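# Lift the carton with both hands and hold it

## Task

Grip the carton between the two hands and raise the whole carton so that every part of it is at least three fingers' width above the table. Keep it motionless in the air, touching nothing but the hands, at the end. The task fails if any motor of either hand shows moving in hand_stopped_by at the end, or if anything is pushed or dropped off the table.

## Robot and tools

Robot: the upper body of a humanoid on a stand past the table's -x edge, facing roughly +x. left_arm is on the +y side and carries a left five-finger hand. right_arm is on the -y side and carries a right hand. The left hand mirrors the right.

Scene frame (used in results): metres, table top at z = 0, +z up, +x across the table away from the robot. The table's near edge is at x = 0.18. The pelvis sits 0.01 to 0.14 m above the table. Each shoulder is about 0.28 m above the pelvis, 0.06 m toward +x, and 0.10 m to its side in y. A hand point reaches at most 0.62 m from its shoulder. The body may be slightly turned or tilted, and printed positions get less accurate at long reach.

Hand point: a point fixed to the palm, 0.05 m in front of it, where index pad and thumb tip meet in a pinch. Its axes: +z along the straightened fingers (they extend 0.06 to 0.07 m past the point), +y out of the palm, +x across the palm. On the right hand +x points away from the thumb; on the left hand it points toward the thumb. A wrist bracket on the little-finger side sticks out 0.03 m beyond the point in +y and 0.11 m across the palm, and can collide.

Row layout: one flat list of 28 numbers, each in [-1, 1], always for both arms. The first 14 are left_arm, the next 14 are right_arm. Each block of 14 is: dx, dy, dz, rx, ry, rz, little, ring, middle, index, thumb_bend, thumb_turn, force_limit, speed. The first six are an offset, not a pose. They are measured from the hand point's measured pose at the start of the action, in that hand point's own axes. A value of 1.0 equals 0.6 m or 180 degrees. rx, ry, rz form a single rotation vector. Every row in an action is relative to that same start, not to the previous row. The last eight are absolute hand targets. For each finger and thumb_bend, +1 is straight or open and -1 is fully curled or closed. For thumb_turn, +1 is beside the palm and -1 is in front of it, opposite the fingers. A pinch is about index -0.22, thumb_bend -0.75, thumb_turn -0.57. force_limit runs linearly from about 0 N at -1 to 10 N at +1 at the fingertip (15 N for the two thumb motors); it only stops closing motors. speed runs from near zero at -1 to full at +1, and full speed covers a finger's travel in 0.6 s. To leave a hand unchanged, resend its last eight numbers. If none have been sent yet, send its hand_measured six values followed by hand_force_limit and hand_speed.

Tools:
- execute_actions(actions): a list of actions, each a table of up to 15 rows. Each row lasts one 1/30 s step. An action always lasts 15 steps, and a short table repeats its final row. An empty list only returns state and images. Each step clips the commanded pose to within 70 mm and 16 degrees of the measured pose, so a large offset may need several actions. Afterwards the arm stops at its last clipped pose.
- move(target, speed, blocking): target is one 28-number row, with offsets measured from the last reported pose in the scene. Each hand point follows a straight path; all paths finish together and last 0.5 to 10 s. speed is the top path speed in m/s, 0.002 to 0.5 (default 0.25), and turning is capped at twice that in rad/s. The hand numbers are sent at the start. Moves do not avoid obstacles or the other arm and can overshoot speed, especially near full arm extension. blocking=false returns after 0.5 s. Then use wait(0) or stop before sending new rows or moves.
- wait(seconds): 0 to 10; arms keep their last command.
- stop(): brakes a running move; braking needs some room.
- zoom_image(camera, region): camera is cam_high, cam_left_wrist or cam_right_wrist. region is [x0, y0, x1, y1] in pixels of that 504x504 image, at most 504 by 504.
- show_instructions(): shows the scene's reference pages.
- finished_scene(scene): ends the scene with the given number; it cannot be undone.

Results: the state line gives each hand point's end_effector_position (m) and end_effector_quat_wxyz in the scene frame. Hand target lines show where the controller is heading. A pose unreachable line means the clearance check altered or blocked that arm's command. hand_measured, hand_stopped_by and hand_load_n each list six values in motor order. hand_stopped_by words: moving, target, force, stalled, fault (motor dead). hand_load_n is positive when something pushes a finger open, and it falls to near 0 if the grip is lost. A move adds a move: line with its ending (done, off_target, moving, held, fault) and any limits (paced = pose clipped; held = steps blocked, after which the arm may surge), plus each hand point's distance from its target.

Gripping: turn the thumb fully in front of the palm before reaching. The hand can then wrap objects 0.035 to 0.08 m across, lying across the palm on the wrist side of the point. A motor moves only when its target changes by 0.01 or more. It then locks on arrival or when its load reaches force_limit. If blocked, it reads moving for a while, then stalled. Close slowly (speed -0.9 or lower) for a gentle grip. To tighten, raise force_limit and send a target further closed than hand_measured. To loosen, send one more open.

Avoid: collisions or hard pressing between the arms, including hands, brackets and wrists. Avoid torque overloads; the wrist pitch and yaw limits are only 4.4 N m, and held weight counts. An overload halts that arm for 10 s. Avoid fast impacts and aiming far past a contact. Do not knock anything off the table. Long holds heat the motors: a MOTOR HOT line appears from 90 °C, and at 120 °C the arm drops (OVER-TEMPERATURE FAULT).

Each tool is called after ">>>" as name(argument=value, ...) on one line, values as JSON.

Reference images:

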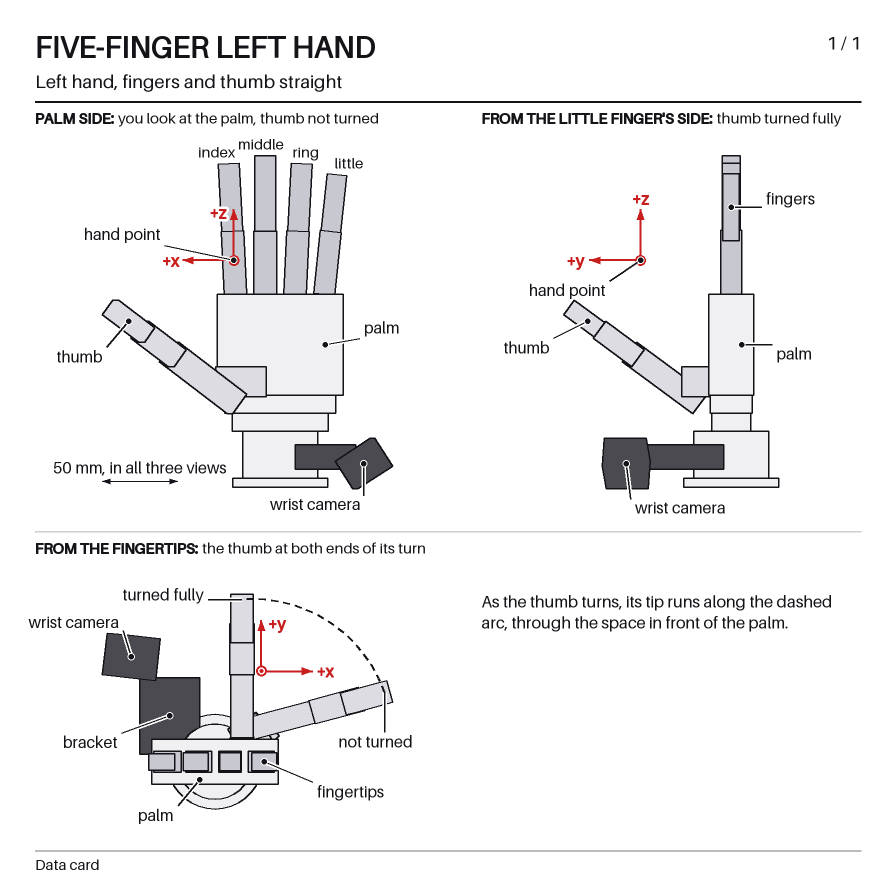

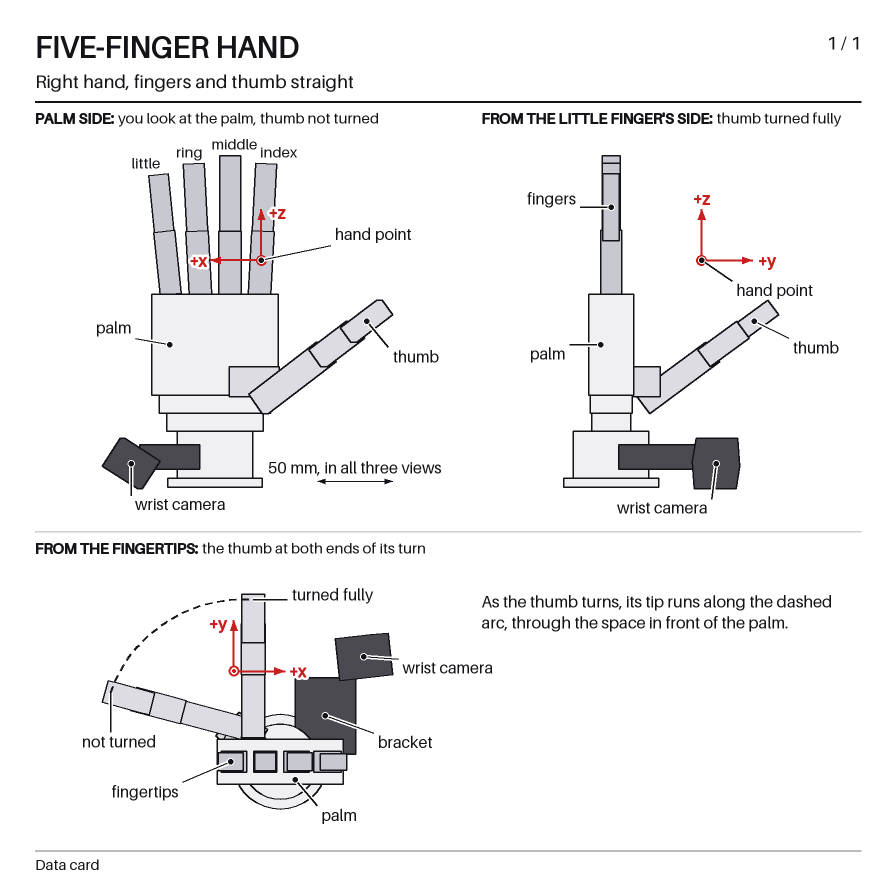

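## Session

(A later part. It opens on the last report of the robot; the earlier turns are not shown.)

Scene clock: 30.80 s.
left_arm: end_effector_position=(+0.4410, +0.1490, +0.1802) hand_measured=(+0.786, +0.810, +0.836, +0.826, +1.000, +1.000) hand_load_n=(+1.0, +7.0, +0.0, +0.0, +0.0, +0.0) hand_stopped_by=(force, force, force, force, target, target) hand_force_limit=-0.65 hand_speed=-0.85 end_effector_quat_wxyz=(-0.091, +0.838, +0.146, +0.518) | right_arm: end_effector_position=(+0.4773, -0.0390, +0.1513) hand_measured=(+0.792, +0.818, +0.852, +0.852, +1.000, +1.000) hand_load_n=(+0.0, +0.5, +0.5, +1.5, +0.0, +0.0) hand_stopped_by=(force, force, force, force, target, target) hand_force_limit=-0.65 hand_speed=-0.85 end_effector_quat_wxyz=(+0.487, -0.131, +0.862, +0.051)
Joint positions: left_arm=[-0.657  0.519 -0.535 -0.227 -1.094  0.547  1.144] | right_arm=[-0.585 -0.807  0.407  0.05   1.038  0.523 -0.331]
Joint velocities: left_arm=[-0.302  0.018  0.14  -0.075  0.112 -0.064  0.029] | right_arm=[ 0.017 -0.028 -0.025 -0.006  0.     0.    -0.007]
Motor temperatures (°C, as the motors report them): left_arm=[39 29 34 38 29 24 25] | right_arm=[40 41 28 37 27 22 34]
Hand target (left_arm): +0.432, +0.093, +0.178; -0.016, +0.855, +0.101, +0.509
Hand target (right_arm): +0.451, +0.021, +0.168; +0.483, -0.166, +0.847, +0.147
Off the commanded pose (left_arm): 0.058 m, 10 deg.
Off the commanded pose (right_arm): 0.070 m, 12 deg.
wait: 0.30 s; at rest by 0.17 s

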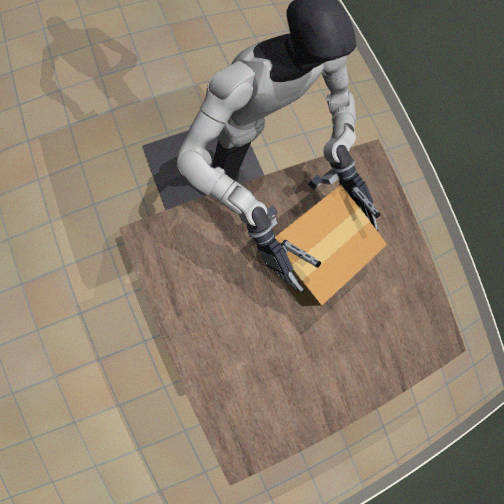

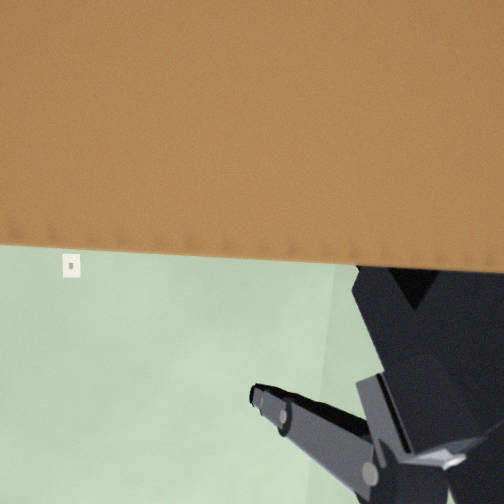

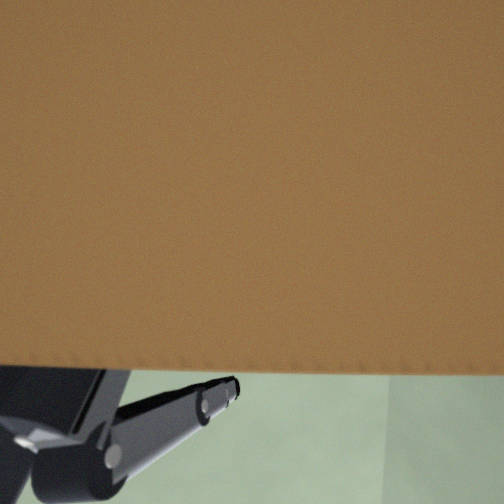

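>>> execute_actions(actions=[])

>>> zoom_image(camera="cam_high", region=[230, 190, 350, 310])

Scene clock: 31.70 s.
left_arm: end_effector_position=(+0.4424, +0.1483, +0.1836) hand_measured=(+0.786, +0.810, +0.836, +0.826, +1.000, +1.000) hand_load_n=(+5.0, +1.0, +0.0, +0.0, +0.0, +0.0) hand_stopped_by=(force, force, force, force, target, target) hand_force_limit=-0.65 hand_speed=-0.85 end_effector_quat_wxyz=(-0.097, +0.835, +0.138, +0.523) | right_arm: end_effector_position=(+0.4772, -0.0395, +0.1512) hand_measured=(+0.792, +0.818, +0.852, +0.852, +1.000, +1.000) hand_load_n=(+0.0, +0.5, +0.5, +1.5, +0.0, +0.0) hand_stopped_by=(force, force, force, force, target, target) hand_force_limit=-0.65 hand_speed=-0.85 end_effector_quat_wxyz=(+0.486, -0.131, +0.862, +0.050)
Joint positions: left_arm=[-0.668  0.519 -0.538 -0.228 -1.082  0.559  1.145] | right_arm=[-0.584 -0.808  0.407  0.049  1.039  0.524 -0.331]
Joint velocities: left_arm=[ 0.    -0.005 -0.006  0.     0.     0.     0.   ] | right_arm=[ 0.    -0.003  0.002 -0.008  0.     0.     0.   ]
Motor temperatures (°C, as the motors report them): left_arm=[40 29 34 38 29 24 26] | right_arm=[40 41 27 37 27 22 35]
Hand target (left_arm): +0.432, +0.093, +0.178; -0.016, +0.855, +0.101, +0.509
Hand target (right_arm): +0.451, +0.021, +0.168; +0.483, -0.166, +0.847, +0.147
Off the commanded pose (left_arm): 0.058 m, 11 deg.
Off the commanded pose (right_arm): 0.070 m, 12 deg.

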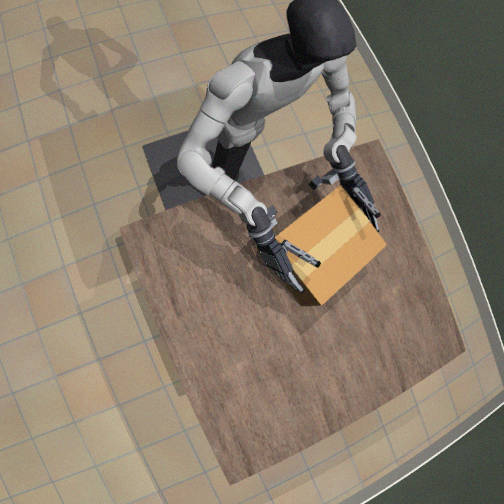

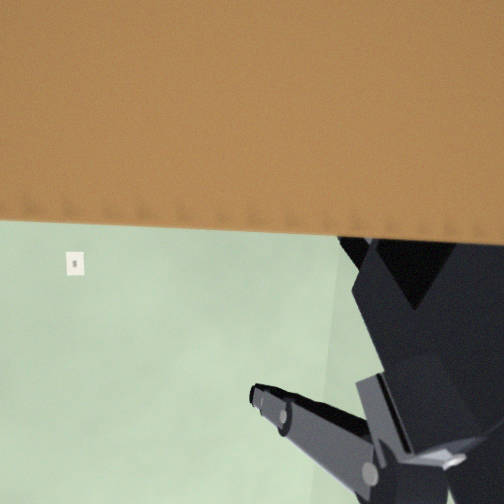

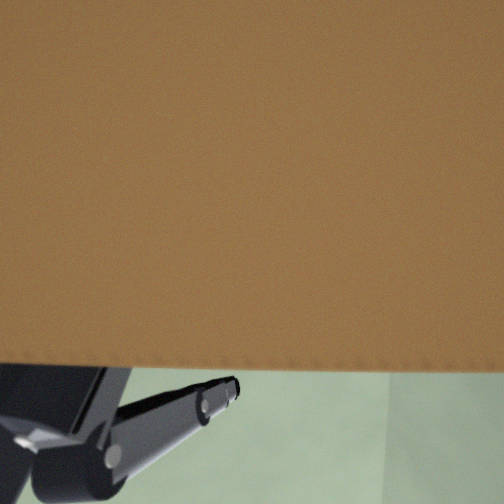

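Region (230, 190, 350, 310) of cam_high's 504x504 image, scaled by 4.200, with more detail than that image has.

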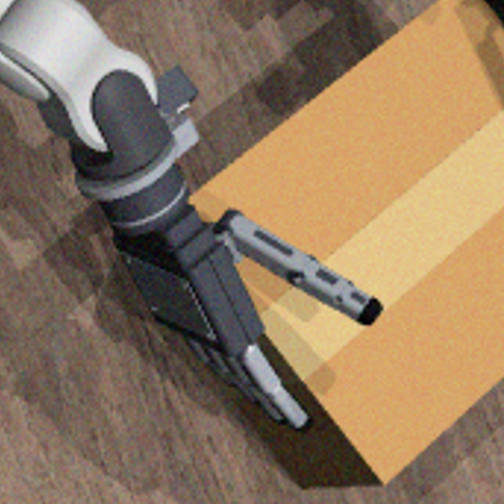

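>>> move(target=[-0.082,-0.047,-0.044,-0.0096,-0.0515,-0.001,0.68,0.71,0.74,0.735,1,1,0.5,-0.92,0.025,-0.043,-0.031,-0.0166,0.019,0.005,0.68,0.71,0.74,0.735,1,1,0.5,-0.92], speed=0.08)

Scene clock: 34.10 s.
left_arm: end_effector_position=(+0.3909, +0.1598, +0.1519) hand_measured=(+0.680, +0.710, +0.740, +0.736, +1.000, +1.000) hand_load_n=(+0.0, +0.0, +0.0, +0.0, +0.0, +0.0) hand_stopped_by=(target, target, target, target, target, target) hand_force_limit=0.50 hand_speed=-0.92 end_effector_quat_wxyz=(-0.074, +0.875, +0.136, +0.458) | right_arm: end_effector_position=(+0.4628, -0.0699, +0.1509) hand_measured=(+0.680, +0.710, +0.740, +0.736, +1.000, +1.000) hand_load_n=(+0.0, +0.0, +0.0, +0.0, +0.0, +0.0) hand_stopped_by=(target, target, target, target, target, target) hand_force_limit=0.50 hand_speed=-0.92 end_effector_quat_wxyz=(+0.460, -0.140, +0.874, +0.071)
Joint positions: left_arm=[-0.468  0.652 -0.461 -0.445 -1.272  0.626  1.191] | right_arm=[-0.504 -0.947  0.353  0.037  1.113  0.536 -0.183]
Joint velocities: left_arm=[-0.008  0.003 -0.008  0.006  0.006  0.     0.   ] | right_arm=[-0.003  0.008 -0.002  0.    -0.002  0.     0.   ]
Motor temperatures (°C, as the motors report them): left_arm=[39 29 34 38 29 24 26] | right_arm=[40 41 28 37 27 22 34]
Hand target (left_arm): +0.390, +0.160, +0.152; -0.074, +0.876, +0.136, +0.457
Hand target (right_arm): +0.462, -0.070, +0.151; +0.458, -0.139, +0.875, +0.073
Off the commanded pose (left_arm): 0.001 m, 1 deg.
Off the commanded pose (right_arm): 0.002 m, 1 deg.
move: done

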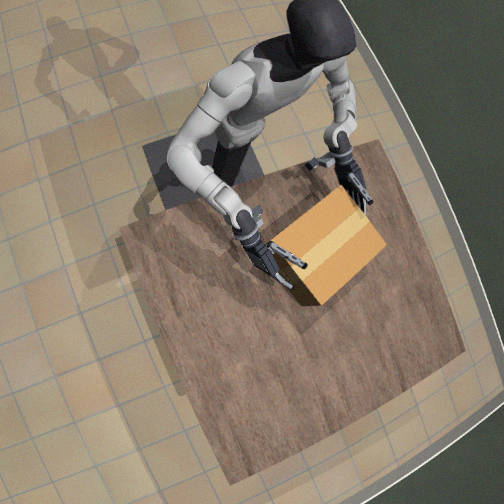

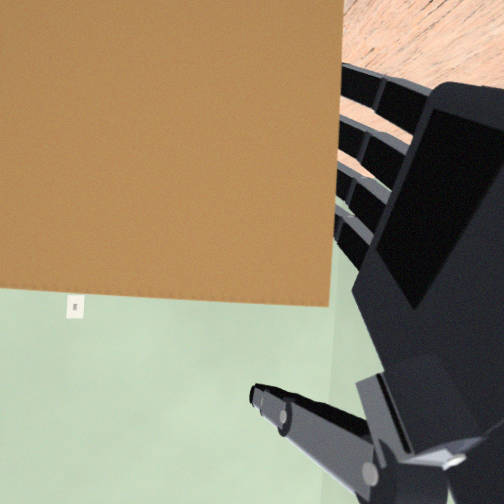

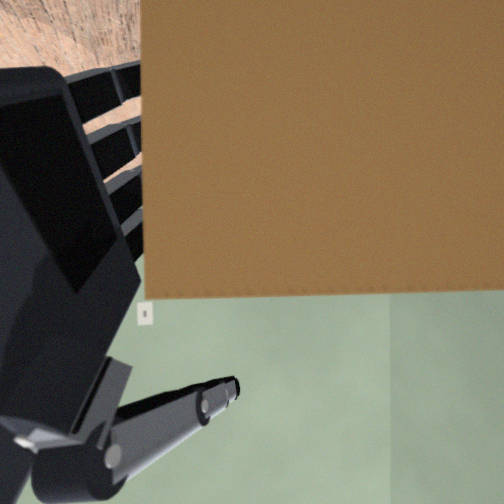

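>>> move(target=[-0.010,0.116,-0.025,-0.060,0,-0.002,0.68,0.71,0.74,0.735,1,1,0.5,-0.92,0.008,0.118,-0.017,-0.062,0,0.005,0.68,0.71,0.74,0.735,1,1,0.5,-0.92], speed=0.06)

Scene clock: 36.20 s.
left_arm: end_effector_position=(+0.3969, +0.1434, +0.1456) hand_measured=(+0.680, +0.710, +0.740, +0.736, +1.000, +1.000) hand_load_n=(+0.0, +6.0, +4.0, +0.5, +0.0, +0.0) hand_stopped_by=(target, target, target, target, target, target) hand_force_limit=0.50 hand_speed=-0.92 end_effector_quat_wxyz=(-0.078, +0.872, +0.127, +0.466) | right_arm: end_effector_position=(+0.4572, -0.0575, +0.1520) hand_measured=(+0.680, +0.710, +0.742, +0.736, +1.000, +1.000) hand_load_n=(+0.0, +0.0, +7.5, +4.5, +0.0, +0.0) hand_stopped_by=(target, target, target, target, target, target) hand_force_limit=0.50 hand_speed=-0.92 end_effector_quat_wxyz=(+0.463, -0.148, +0.871, +0.076)
Joint positions: left_arm=[-0.493  0.578 -0.522 -0.392 -1.182  0.611  1.186] | right_arm=[-0.498 -0.932  0.363 -0.008  1.114  0.538 -0.217]
Joint velocities: left_arm=[ 0.     0.006 -0.003  0.     0.002  0.     0.   ] | right_arm=[ 0.    -0.006  0.011  0.     0.002  0.     0.   ]
Motor temperatures (°C, as the motors report them): left_arm=[39 29 34 38 29 24 26] | right_arm=[40 41 28 37 27 22 34]
Hand target (left_arm): +0.392, +0.092, +0.156; +0.009, +0.879, +0.096, +0.467
Hand target (right_arm): +0.429, -0.010, +0.154; +0.442, -0.178, +0.865, +0.158
Off the commanded pose (left_arm): 0.056 m, 11 deg.
Off the commanded pose (right_arm): 0.058 m, 10 deg.
move: off_target (left_arm, right_arm)

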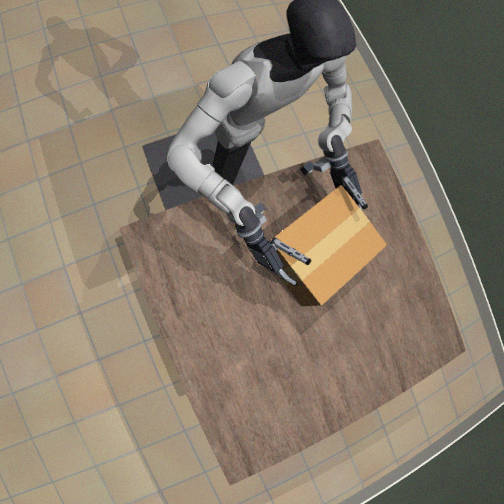

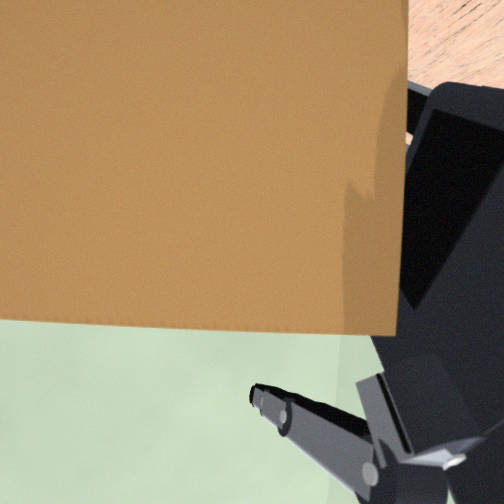

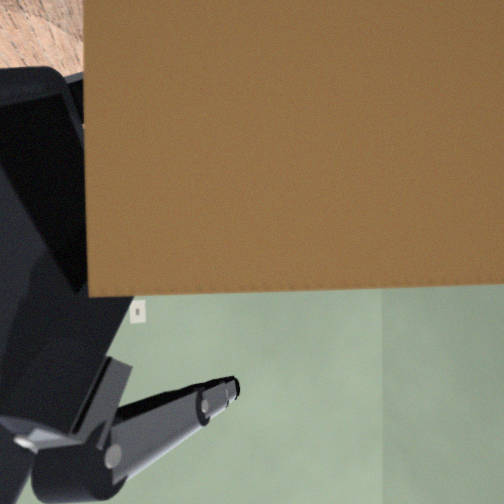

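>>> execute_actions(actions=[[[0.001,0.090,-0.033,-0.060,-0.007,-0.008,0.5,0.71,0.74,0.5,1,1,-0.3,-0.88,0.007,0.099,-0.013,-0.058,0.004,0.009,0.5,0.5,0.74,0.735,1,1,-0.3,-0.88],[0.001,0.093,-0.034,-0.062,-0.007,-0.008,0.5,0.71,0.74,0.5,1,1,-0.3,-0.88,0.007,0.102,-0.014,-0.060,0.004,0.009,0.5,0.5,0.74,0.735,1,1,-0.3,-0.88],[0.001,0.096,-0.035,-0.064,-0.007,-0.009,0.5,0.71,0.74,0.5,1,1,-0.3,-0.88,0.007,0.105,-0.014,-0.062,0.004,0.010,0.5,0.5,0.74,0.735,1,1,-0.3,-0.88],[0.001,0.098,-0.036,-0.066,-0.007,-0.009,0.5,0.71,0.74,0.5,1,1,-0.3,-0.88,0.007,0.108,-0.015,-0.063,0.004,0.010,0.5,0.5,0.74,0.735,1,1,-0.3,-0.88]]])

Scene clock: 37.27 s.
left_arm: end_effector_position=(+0.3975, +0.1436, +0.1455) hand_measured=(+0.628, +0.710, +0.740, +0.724, +1.000, +1.000) hand_load_n=(+3.5, +3.5, +2.0, +3.0, +0.0, +0.0) hand_stopped_by=(force, target, target, force, target, target) hand_force_limit=-0.30 hand_speed=-0.88 end_effector_quat_wxyz=(-0.080, +0.873, +0.128, +0.464) | right_arm: end_effector_position=(+0.4570, -0.0575, +0.1516) hand_measured=(+0.608, +0.666, +0.742, +0.736, +1.000, +1.000) hand_load_n=(+4.5, +3.0, +4.0, +2.5, +0.0, +0.0) hand_stopped_by=(force, force, target, target, target, target) hand_force_limit=-0.30 hand_speed=-0.88 end_effector_quat_wxyz=(+0.462, -0.148, +0.871, +0.071)
Joint positions: left_arm=[-0.498  0.574 -0.522 -0.389 -1.185  0.615  1.194] | right_arm=[-0.499 -0.932  0.363 -0.017  1.114  0.545 -0.23 ]
Joint velocities: left_arm=[-0.012 -0.009 -0.008 -0.008 -0.002  0.     0.   ] | right_arm=[-0.014  0.008  0.006  0.006 -0.015  0.    -0.001]
Motor temperatures (°C, as the motors report them): left_arm=[39 29 34 38 29 24 27] | right_arm=[40 41 28 37 27 22 35]
Hand target (left_arm): +0.392, +0.085, +0.160; +0.020, +0.879, +0.092, +0.467
Hand target (right_arm): +0.425, -0.004, +0.156; +0.439, -0.180, +0.864, +0.167
Off the commanded pose (left_arm): 0.063 m, 12 deg.
Off the commanded pose (right_arm): 0.065 m, 12 deg.

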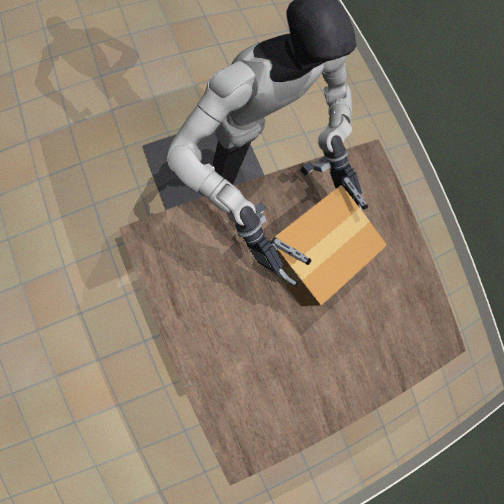

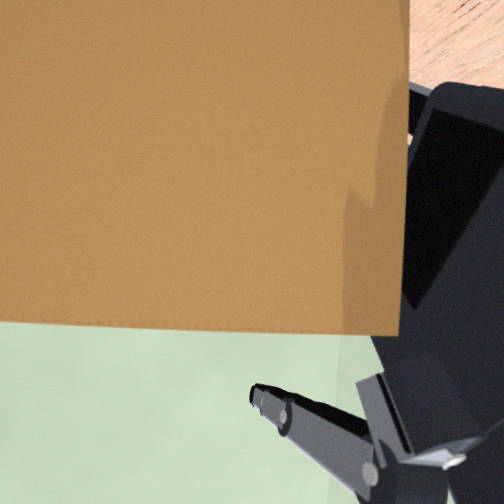

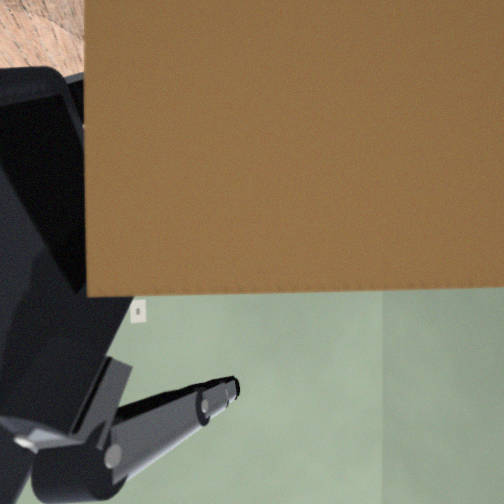

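>>> execute_actions(actions=[[[0.003,0.098,-0.037,-0.067,-0.005,-0.009,0.5,0.71,0.74,0.5,1,1,-0.3,-0.88,0.005,0.108,-0.016,-0.066,0.002,0.011,0.5,0.5,0.74,0.735,1,1,-0.3,-0.88],[0.005,0.098,-0.039,-0.067,-0.004,-0.009,0.5,0.71,0.74,0.5,1,1,-0.3,-0.88,0.003,0.108,-0.018,-0.066,0.001,0.011,0.5,0.5,0.74,0.735,1,1,-0.3,-0.88],[0.007,0.098,-0.040,-0.067,-0.003,-0.009,0.5,0.71,0.74,0.5,1,1,-0.3,-0.88,0.001,0.108,-0.019,-0.066,0,0.011,0.5,0.5,0.74,0.735,1,1,-0.3,-0.88],[0.009,0.098,-0.041,-0.067,-0.002,-0.009,0.5,0.71,0.74,0.5,1,1,-0.3,-0.88,-0.001,0.108,-0.020,-0.066,-0.001,0.011,0.5,0.5,0.74,0.735,1,1,-0.3,-0.88],[0.011,0.098,-0.042,-0.067,-0.001,-0.009,0.5,0.71,0.74,0.5,1,1,-0.3,-0.88,-0.003,0.108,-0.021,-0.066,-0.002,0.011,0.5,0.5,0.74,0.735,1,1,-0.3,-0.88],[0.013,0.098,-0.043,-0.067,0,-0.009,0.5,0.71,0.74,0.5,1,1,-0.3,-0.88,-0.005,0.108,-0.022,-0.066,-0.003,0.011,0.5,0.5,0.74,0.735,1,1,-0.3,-0.88],[0.015,0.098,-0.044,-0.067,0.001,-0.009,0.5,0.71,0.74,0.5,1,1,-0.3,-0.88,-0.007,0.108,-0.023,-0.066,-0.004,0.011,0.5,0.5,0.74,0.735,1,1,-0.3,-0.88],[0.017,0.098,-0.045,-0.067,0.002,-0.009,0.5,0.71,0.74,0.5,1,1,-0.3,-0.88,-0.009,0.108,-0.024,-0.066,-0.005,0.011,0.5,0.5,0.74,0.735,1,1,-0.3,-0.88],[0.019,0.098,-0.046,-0.067,0.003,-0.009,0.5,0.71,0.74,0.5,1,1,-0.3,-0.88,-0.011,0.108,-0.025,-0.066,-0.006,0.011,0.5,0.5,0.74,0.735,1,1,-0.3,-0.88],[0.021,0.098,-0.047,-0.067,0.004,-0.009,0.5,0.71,0.74,0.5,1,1,-0.3,-0.88,-0.013,0.108,-0.026,-0.066,-0.007,0.011,0.5,0.5,0.74,0.735,1,1,-0.3,-0.88],[0.023,0.098,-0.048,-0.067,0.005,-0.009,0.5,0.71,0.74,0.5,1,1,-0.3,-0.88,-0.015,0.108,-0.027,-0.066,-0.008,0.011,0.5,0.5,0.74,0.735,1,1,-0.3,-0.88],[0.025,0.098,-0.049,-0.067,0.006,-0.009,0.5,0.71,0.74,0.5,1,1,-0.3,-0.88,-0.017,0.108,-0.028,-0.066,-0.009,0.011,0.5,0.5,0.74,0.735,1,1,-0.3,-0.88],[0.027,0.098,-0.050,-0.067,0.007,-0.009,0.5,0.71,0.74,0.5,1,1,-0.3,-0.88,-0.019,0.108,-0.029,-0.066,-0.010,0.011,0.5,0.5,0.74,0.735,1,1,-0.3,-0.88]]])

>>> wait(seconds=0.4)

Scene clock: 38.33 s.
left_arm: end_effector_position=(+0.3953, +0.1431, +0.1453) hand_measured=(+0.628, +0.710, +0.740, +0.726, +1.000, +1.000) hand_load_n=(+3.0, +3.0, +2.5, +5.5, +0.0, +0.0) hand_stopped_by=(force, target, target, force, target, target) hand_force_limit=-0.30 hand_speed=-0.88 end_effector_quat_wxyz=(-0.086, +0.875, +0.123, +0.461) | right_arm: end_effector_position=(+0.4523, -0.0579, +0.1520) hand_measured=(+0.608, +0.666, +0.742, +0.736, +1.000, +1.000) hand_load_n=(+1.5, +2.5, +5.5, +4.5, +0.0, +0.0) hand_stopped_by=(force, force, target, target, target, target) hand_force_limit=-0.30 hand_speed=-0.88 end_effector_quat_wxyz=(+0.460, -0.151, +0.872, +0.071)
Joint positions: left_arm=[-0.501  0.575 -0.521 -0.401 -1.197  0.638  1.217] | right_arm=[-0.478 -0.941  0.346 -0.047  1.116  0.561 -0.236]
Joint velocities: left_arm=[-0.002 -0.006  0.009 -0.032 -0.029  0.038  0.043] | right_arm=[ 0.048  0.002 -0.069 -0.052  0.006  0.046 -0.012]
Motor temperatures (°C, as the motors report them): left_arm=[39 30 34 39 29 24 28] | right_arm=[40 41 28 38 27 22 36]
Hand target (left_arm): +0.394, +0.085, +0.176; +0.017, +0.870, +0.089, +0.485
Hand target (right_arm): +0.427, -0.003, +0.171; +0.456, -0.181, +0.855, +0.171
Off the commanded pose (left_arm): 0.068 m, 13 deg.
Off the commanded pose (right_arm): 0.067 m, 12 deg.

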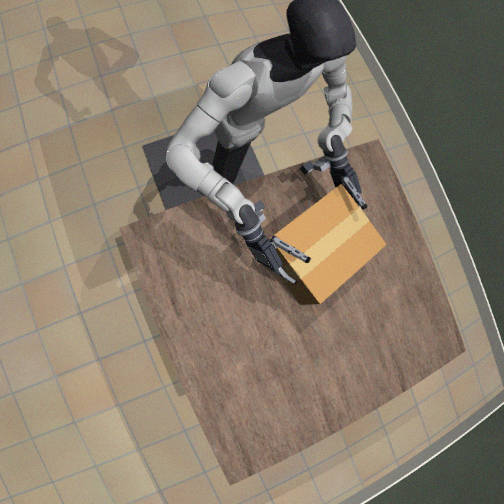

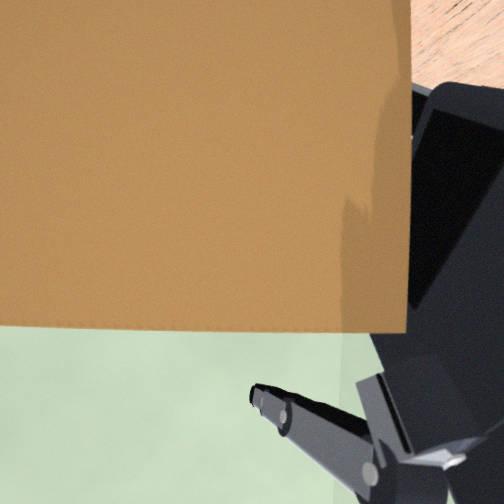

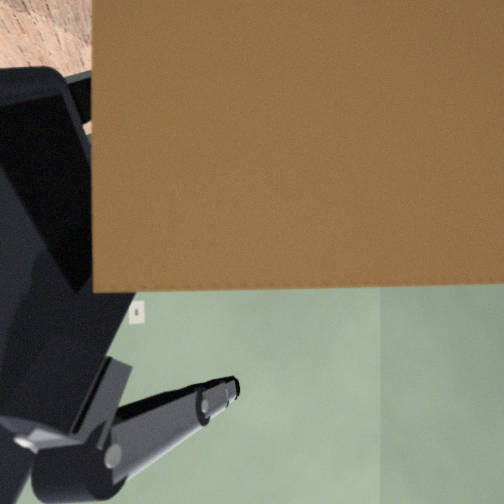

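Scene clock: 38.73 s.
left_arm: end_effector_position=(+0.4047, +0.1407, +0.1748) hand_measured=(+0.630, +0.710, +0.740, +0.724, +1.000, +1.000) hand_load_n=(+13.5, +2.0, +0.0, +0.0, +0.0, +0.0) hand_stopped_by=(force, target, target, force, target, target) hand_force_limit=-0.30 hand_speed=-0.88 end_effector_quat_wxyz=(-0.067, +0.856, +0.135, +0.495) | right_arm: end_effector_position=(+0.4552, -0.0646, +0.1522) hand_measured=(+0.608, +0.666, +0.740, +0.738, +1.000, +1.000) hand_load_n=(+0.0, +0.0, +2.5, +12.5, +0.0, +0.0) hand_stopped_by=(force, force, target, target, target, target) hand_force_limit=-0.30 hand_speed=-0.88 end_effector_quat_wxyz=(+0.461, -0.145, +0.873, +0.061)
Joint positions: left_arm=[-0.53   0.572 -0.498 -0.437 -1.193  0.613  1.213] | right_arm=[-0.473 -0.946  0.336 -0.044  1.117  0.564 -0.248]
Joint velocities: left_arm=[ 0.009 -0.006  0.     0.002  0.018  0.    -0.003] | right_arm=[-0.006  0.005 -0.002 -0.003  0.     0.     0.002]
Motor temperatures (°C, as the motors report them): left_arm=[40 30 34 39 29 24 29] | right_arm=[40 41 27 38 27 22 37]
Hand target (left_arm): +0.394, +0.085, +0.176; +0.017, +0.870, +0.089, +0.485
Hand target (right_arm): +0.427, -0.003, +0.171; +0.456, -0.181, +0.855, +0.171
Off the commanded pose (left_arm): 0.059 m, 11 deg.
Off the commanded pose (right_arm): 0.073 m, 13 deg.
wait: 0.40 s; at rest by 0.37 s

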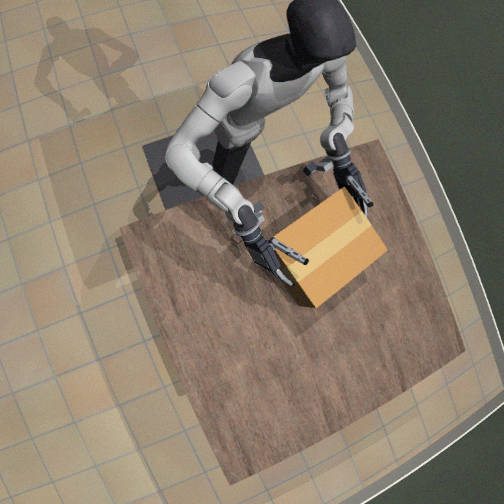

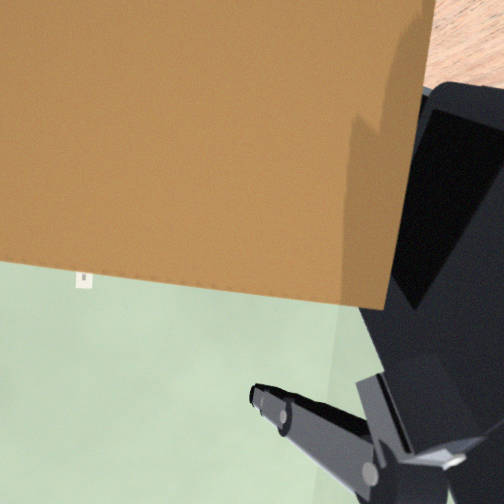

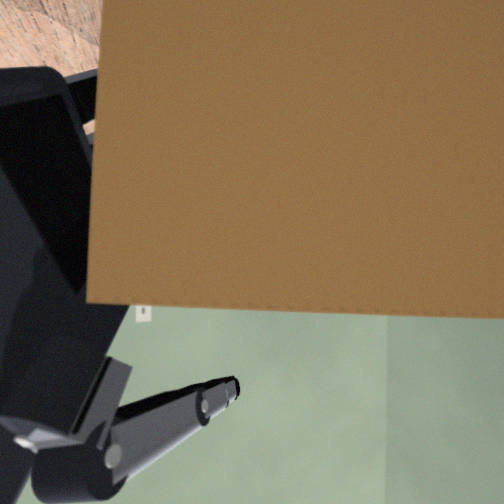

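>>> execute_actions(actions=[[[-0.020,0.090,-0.032,-0.060,-0.015,0,0.5,0.71,0.74,0.5,1,1,-0.3,-0.88,-0.023,0.108,-0.030,-0.072,-0.012,0.011,0.5,0.5,0.74,0.735,1,1,-0.3,-0.88],[-0.019,0.089,-0.032,-0.060,-0.015,0,0.5,0.71,0.74,0.5,1,1,-0.3,-0.88,-0.025,0.107,-0.030,-0.072,-0.013,0.011,0.5,0.5,0.74,0.735,1,1,-0.3,-0.88],[-0.019,0.089,-0.033,-0.059,-0.015,0,0.5,0.71,0.74,0.5,1,1,-0.3,-0.88,-0.027,0.106,-0.030,-0.071,-0.014,0.011,0.5,0.5,0.74,0.735,1,1,-0.3,-0.88],[-0.018,0.088,-0.033,-0.059,-0.015,0,0.5,0.71,0.74,0.5,1,1,-0.3,-0.88,-0.029,0.105,-0.030,-0.071,-0.015,0.011,0.5,0.5,0.74,0.735,1,1,-0.3,-0.88],[-0.018,0.087,-0.033,-0.058,-0.015,0,0.5,0.71,0.74,0.5,1,1,-0.3,-0.88,-0.031,0.104,-0.030,-0.070,-0.016,0.011,0.5,0.5,0.74,0.735,1,1,-0.3,-0.88],[-0.017,0.087,-0.034,-0.058,-0.015,0,0.5,0.71,0.74,0.5,1,1,-0.3,-0.88,-0.033,0.103,-0.030,-0.070,-0.017,0.011,0.5,0.5,0.74,0.735,1,1,-0.3,-0.88],[-0.017,0.086,-0.034,-0.057,-0.015,0,0.5,0.71,0.74,0.5,1,1,-0.3,-0.88,-0.035,0.102,-0.030,-0.069,-0.018,0.011,0.5,0.5,0.74,0.735,1,1,-0.3,-0.88],[-0.016,0.085,-0.034,-0.057,-0.015,0,0.5,0.71,0.74,0.5,1,1,-0.3,-0.88,-0.037,0.102,-0.030,-0.069,-0.018,0.011,0.5,0.5,0.74,0.735,1,1,-0.3,-0.88],[-0.016,0.085,-0.034,-0.057,-0.015,0,0.5,0.71,0.74,0.5,1,1,-0.3,-0.88,-0.039,0.101,-0.030,-0.069,-0.019,0.011,0.5,0.5,0.74,0.735,1,1,-0.3,-0.88],[-0.016,0.085,-0.034,-0.057,-0.015,0,0.5,0.71,0.74,0.5,1,1,-0.3,-0.88,-0.041,0.101,-0.030,-0.069,-0.020,0.011,0.5,0.5,0.74,0.735,1,1,-0.3,-0.88],[-0.016,0.085,-0.034,-0.057,-0.015,0,0.5,0.71,0.74,0.5,1,1,-0.3,-0.88,-0.043,0.101,-0.030,-0.069,-0.020,0.011,0.5,0.5,0.74,0.735,1,1,-0.3,-0.88]]])

>>> wait(seconds=0.4)

Scene clock: 40.10 s.
left_arm: end_effector_position=(+0.4030, +0.1418, +0.1730) hand_measured=(+0.628, +0.710, +0.740, +0.724, +1.000, +1.000) hand_load_n=(+5.0, +1.0, +5.5, +3.0, +0.0, +0.0) hand_stopped_by=(force, target, target, force, target, target) hand_force_limit=-0.30 hand_speed=-0.88 end_effector_quat_wxyz=(-0.072, +0.859, +0.137, +0.488) | right_arm: end_effector_position=(+0.4598, -0.0615, +0.1741) hand_measured=(+0.610, +0.666, +0.740, +0.736, +1.000, +1.000) hand_load_n=(+8.5, +4.0, +2.5, +0.0, +0.0, +0.0) hand_stopped_by=(force, force, target, target, target, target) hand_force_limit=-0.30 hand_speed=-0.88 end_effector_quat_wxyz=(+0.480, -0.147, +0.861, +0.079)
Joint positions: left_arm=[-0.535  0.574 -0.5   -0.442 -1.218  0.621  1.244] | right_arm=[-0.482 -0.962  0.294 -0.058  1.127  0.563 -0.21 ]
Joint velocities: left_arm=[-0.006  0.08  -0.021  0.017  0.     0.     0.04 ] | right_arm=[-0.017  0.046  0.002 -0.074  0.003  0.091  0.   ]
Motor temperatures (°C, as the motors report them): left_arm=[41 30 34 39 29 25 31] | right_arm=[41 41 27 39 27 22 40]
Hand target (left_arm): +0.394, +0.088, +0.179; +0.012, +0.870, +0.092, +0.484
Hand target (right_arm): +0.434, -0.010, +0.184; +0.468, -0.178, +0.849, +0.168
Off the commanded pose (left_arm): 0.057 m, 11 deg.
Off the commanded pose (right_arm): 0.061 m, 11 deg.

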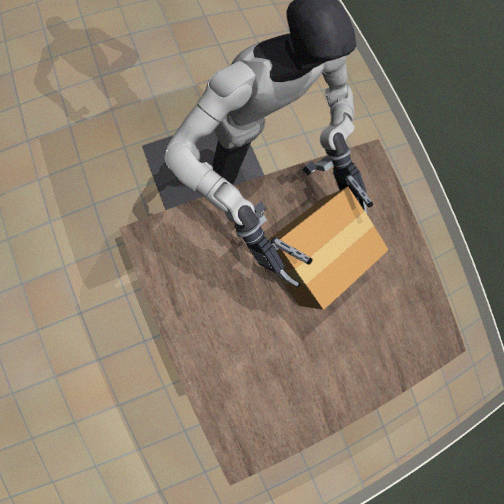

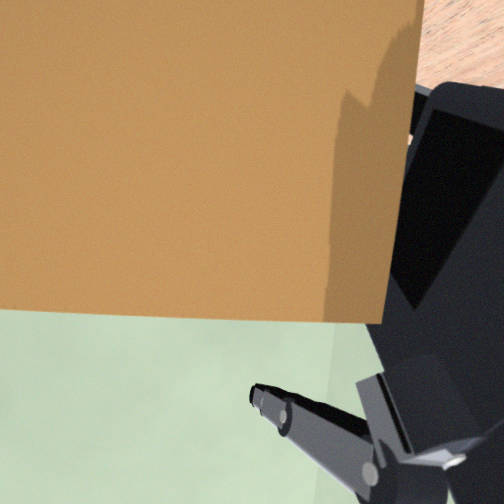

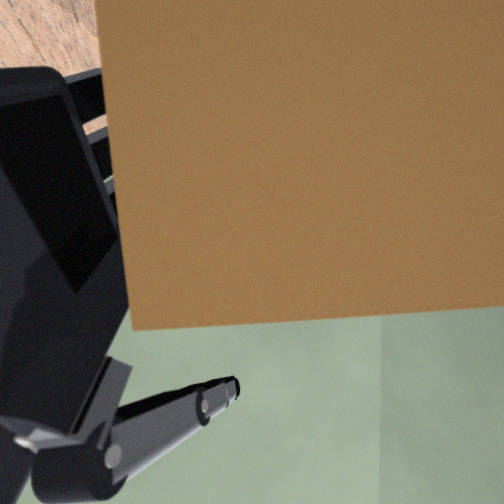

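Scene clock: 40.50 s.
left_arm: end_effector_position=(+0.4029, +0.1430, +0.1726) hand_measured=(+0.628, +0.710, +0.740, +0.724, +1.000, +1.000) hand_load_n=(+5.5, +1.5, +5.0, +1.5, +0.0, +0.0) hand_stopped_by=(force, target, target, force, target, target) hand_force_limit=-0.30 hand_speed=-0.88 end_effector_quat_wxyz=(-0.074, +0.859, +0.137, +0.488) | right_arm: end_effector_position=(+0.4588, -0.0605, +0.1726) hand_measured=(+0.610, +0.666, +0.740, +0.736, +1.000, +1.000) hand_load_n=(+6.0, +4.5, +4.0, +0.5, +0.0, +0.0) hand_stopped_by=(force, force, target, target, target, target) hand_force_limit=-0.30 hand_speed=-0.88 end_effector_quat_wxyz=(+0.478, -0.147, +0.862, +0.080)
Joint positions: left_arm=[-0.535  0.577 -0.499 -0.441 -1.218  0.622  1.245] | right_arm=[-0.481 -0.958  0.295 -0.059  1.127  0.567 -0.211]
Joint velocities: left_arm=[ 0.003  0.005 -0.003  0.009 -0.008  0.     0.   ] | right_arm=[-0.005 -0.008 -0.008  0.     0.009  0.     0.   ]
Motor temperatures (°C, as the motors report them): left_arm=[41 30 34 40 29 25 31] | right_arm=[41 41 27 39 27 22 40]
Hand target (left_arm): +0.394, +0.088, +0.179; +0.012, +0.870, +0.092, +0.484
Hand target (right_arm): +0.434, -0.010, +0.184; +0.468, -0.178, +0.849, +0.168
Off the commanded pose (left_arm): 0.058 m, 11 deg.
Off the commanded pose (right_arm): 0.060 m, 11 deg.
wait: 0.40 s; at rest by 0.20 s

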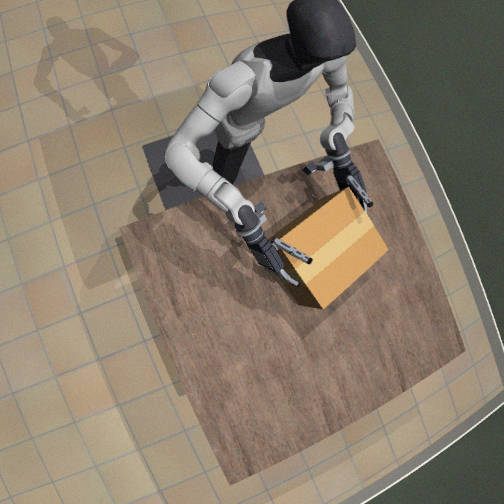

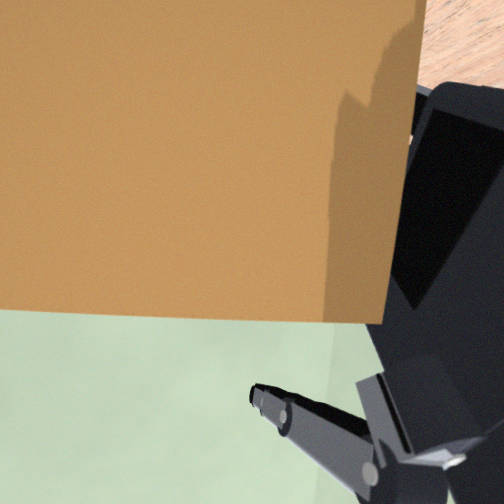

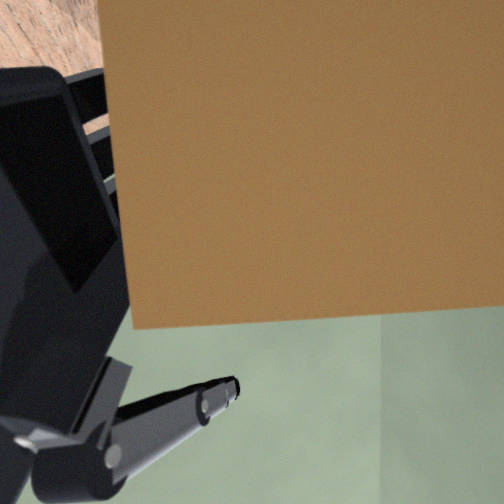

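>>> execute_actions(actions=[[[-0.012,0.090,-0.036,-0.061,-0.011,-0.001,0.5,0.71,0.74,0.48,1,1,-0.3,-0.88,-0.010,0.099,-0.014,-0.059,-0.005,0.009,0.5,0.5,0.74,0.5,1,1,-0.3,-0.88],[-0.011,0.091,-0.036,-0.062,-0.011,-0.001,0.5,0.71,0.74,0.48,1,1,-0.3,-0.88,-0.011,0.100,-0.014,-0.060,-0.005,0.009,0.5,0.5,0.74,0.5,1,1,-0.3,-0.88],[-0.009,0.092,-0.037,-0.063,-0.010,-0.001,0.5,0.71,0.74,0.48,1,1,-0.3,-0.88,-0.013,0.101,-0.015,-0.061,-0.006,0.009,0.5,0.5,0.74,0.5,1,1,-0.3,-0.88],[-0.007,0.093,-0.038,-0.063,-0.010,-0.001,0.5,0.71,0.74,0.48,1,1,-0.3,-0.88,-0.015,0.102,-0.016,-0.061,-0.006,0.009,0.5,0.5,0.74,0.5,1,1,-0.3,-0.88],[-0.004,0.093,-0.040,-0.063,-0.009,-0.001,0.5,0.71,0.74,0.48,1,1,-0.3,-0.88,-0.018,0.102,-0.018,-0.061,-0.007,0.009,0.5,0.5,0.74,0.5,1,1,-0.3,-0.88],[-0.001,0.093,-0.041,-0.063,-0.008,-0.001,0.5,0.71,0.74,0.48,1,1,-0.3,-0.88,-0.021,0.102,-0.019,-0.061,-0.008,0.009,0.5,0.5,0.74,0.5,1,1,-0.3,-0.88],[0.002,0.093,-0.043,-0.063,-0.007,-0.001,0.5,0.71,0.74,0.48,1,1,-0.3,-0.88,-0.024,0.102,-0.021,-0.061,-0.009,0.009,0.5,0.5,0.74,0.5,1,1,-0.3,-0.88],[0.005,0.093,-0.044,-0.063,-0.006,-0.001,0.5,0.71,0.74,0.48,1,1,-0.3,-0.88,-0.027,0.102,-0.022,-0.061,-0.010,0.009,0.5,0.5,0.74,0.5,1,1,-0.3,-0.88],[0.008,0.093,-0.046,-0.063,-0.005,-0.001,0.5,0.71,0.74,0.48,1,1,-0.3,-0.88,-0.030,0.102,-0.024,-0.061,-0.011,0.009,0.5,0.5,0.74,0.5,1,1,-0.3,-0.88],[0.011,0.093,-0.047,-0.063,-0.004,-0.001,0.5,0.71,0.74,0.48,1,1,-0.3,-0.88,-0.033,0.102,-0.025,-0.061,-0.012,0.009,0.5,0.5,0.74,0.5,1,1,-0.3,-0.88],[0.014,0.093,-0.049,-0.063,-0.003,-0.001,0.5,0.71,0.74,0.48,1,1,-0.3,-0.88,-0.036,0.102,-0.027,-0.061,-0.013,0.009,0.5,0.5,0.74,0.5,1,1,-0.3,-0.88],[0.017,0.093,-0.050,-0.063,-0.002,-0.001,0.5,0.71,0.74,0.48,1,1,-0.3,-0.88,-0.039,0.102,-0.028,-0.061,-0.014,0.009,0.5,0.5,0.74,0.5,1,1,-0.3,-0.88],[0.020,0.093,-0.052,-0.063,-0.001,-0.001,0.5,0.71,0.74,0.48,1,1,-0.3,-0.88,-0.042,0.102,-0.030,-0.061,-0.015,0.009,0.5,0.5,0.74,0.5,1,1,-0.3,-0.88],[0.022,0.093,-0.053,-0.063,-0.001,-0.001,0.5,0.71,0.74,0.48,1,1,-0.3,-0.88,-0.044,0.102,-0.031,-0.061,-0.015,0.009,0.5,0.5,0.74,0.5,1,1,-0.3,-0.88],[0.024,0.093,-0.054,-0.063,-0.001,-0.001,0.5,0.71,0.74,0.48,1,1,-0.3,-0.88,-0.046,0.102,-0.032,-0.061,-0.015,0.009,0.5,0.5,0.74,0.5,1,1,-0.3,-0.88]]])

>>> wait(seconds=0.4)

Scene clock: 43.20 s.
left_arm: end_effector_position=(+0.4045, +0.1434, +0.1904) hand_measured=(+0.628, +0.710, +0.740, +0.720, +1.000, +1.000) hand_load_n=(+5.5, +1.5, +4.0, +3.5, +0.0, +0.0) hand_stopped_by=(force, target, target, force, target, target) hand_force_limit=-0.30 hand_speed=-0.88 end_effector_quat_wxyz=(-0.078, +0.853, +0.139, +0.497) | right_arm: end_effector_position=(+0.4614, -0.0589, +0.1897) hand_measured=(+0.610, +0.666, +0.740, +0.724, +1.000, +1.000) hand_load_n=(+5.5, +4.5, +2.0, +3.5, +0.0, +0.0) hand_stopped_by=(force, force, target, force, target, target) hand_force_limit=-0.30 hand_speed=-0.88 end_effector_quat_wxyz=(+0.488, -0.145, +0.857, +0.081)
Joint positions: left_arm=[-0.574  0.58  -0.479 -0.481 -1.27   0.654  1.314] | right_arm=[-0.492 -0.971  0.253 -0.098  1.154  0.605 -0.235]
Joint velocities: left_arm=[-0.167 -0.002  0.126 -0.143 -0.153  0.083  0.208] | right_arm=[-0.083 -0.078 -0.15  -0.135  0.103  0.103 -0.086]
Motor temperatures (°C, as the motors report them): left_arm=[42 30 34 41 29 25 34] | right_arm=[42 41 28 40 28 24 43]
Hand target (left_arm): +0.396, +0.086, +0.203; +0.012, +0.863, +0.089, +0.498
Hand target (right_arm): +0.435, -0.007, +0.206; +0.480, -0.182, +0.841, +0.172
Off the commanded pose (left_arm): 0.061 m, 12 deg.
Off the commanded pose (right_arm): 0.063 m, 11 deg.

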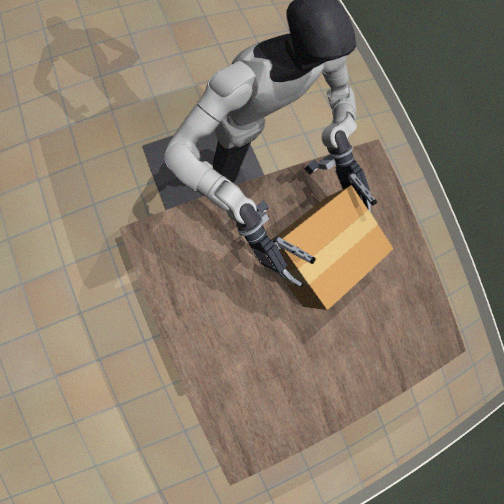

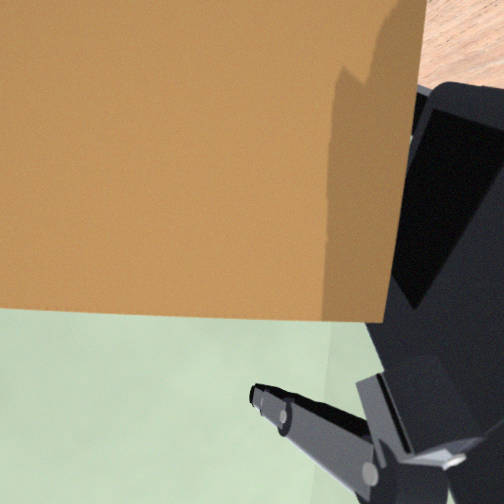

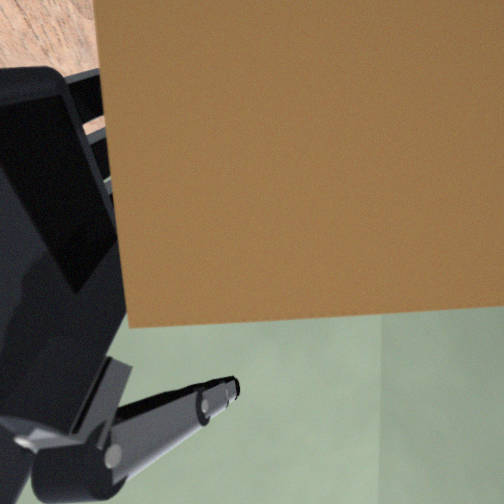

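Scene clock: 43.60 s.
left_arm: end_effector_position=(+0.4055, +0.1436, +0.1966) hand_measured=(+0.628, +0.710, +0.740, +0.720, +1.000, +1.000) hand_load_n=(+6.0, +2.0, +4.5, +3.5, +0.0, +0.0) hand_stopped_by=(force, target, target, force, target, target) hand_force_limit=-0.30 hand_speed=-0.88 end_effector_quat_wxyz=(-0.078, +0.851, +0.141, +0.500) | right_arm: end_effector_position=(+0.4628, -0.0583, +0.1960) hand_measured=(+0.610, +0.666, +0.740, +0.724, +1.000, +1.000) hand_load_n=(+5.5, +5.0, +2.0, +3.0, +0.0, +0.0) hand_stopped_by=(force, force, target, force, target, target) hand_force_limit=-0.30 hand_speed=-0.88 end_effector_quat_wxyz=(+0.493, -0.146, +0.854, +0.080)
Joint positions: left_arm=[-0.586  0.58  -0.47  -0.49  -1.285  0.662  1.329] | right_arm=[-0.5   -0.976  0.242 -0.108  1.161  0.616 -0.241]
Joint velocities: left_arm=[ 0.005  0.    -0.017 -0.006  0.003  0.     0.   ] | right_arm=[-0.002 -0.017 -0.006  0.006 -0.012  0.     0.   ]
Motor temperatures (°C, as the motors report them): left_arm=[42 30 34 41 29 25 35] | right_arm=[43 41 28 40 28 24 43]
Hand target (left_arm): +0.396, +0.086, +0.203; +0.012, +0.863, +0.089, +0.498
Hand target (right_arm): +0.435, -0.007, +0.206; +0.480, -0.182, +0.841, +0.172
Off the commanded pose (left_arm): 0.060 m, 12 deg.
Off the commanded pose (right_arm): 0.062 m, 11 deg.
wait: 0.40 s; at rest by 0.23 s

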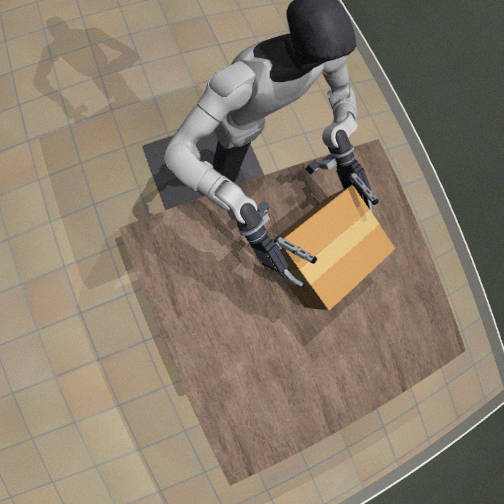

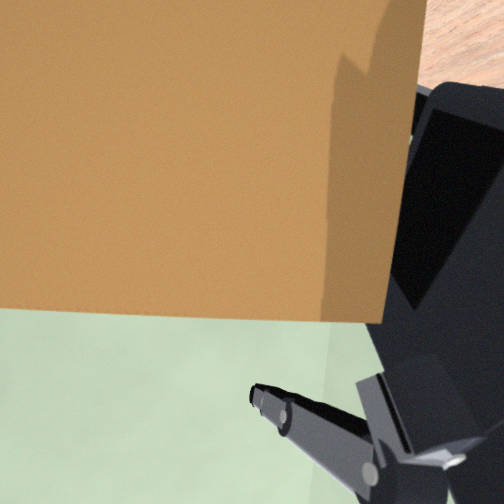

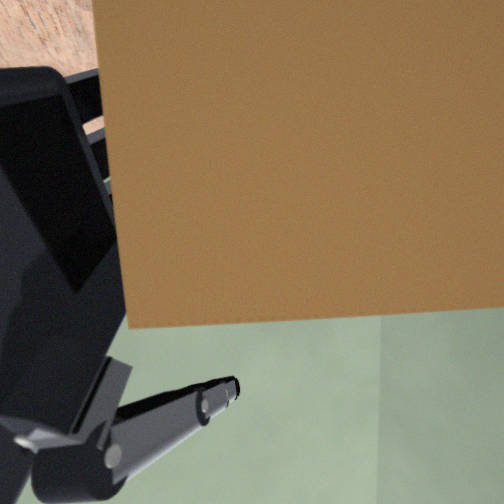

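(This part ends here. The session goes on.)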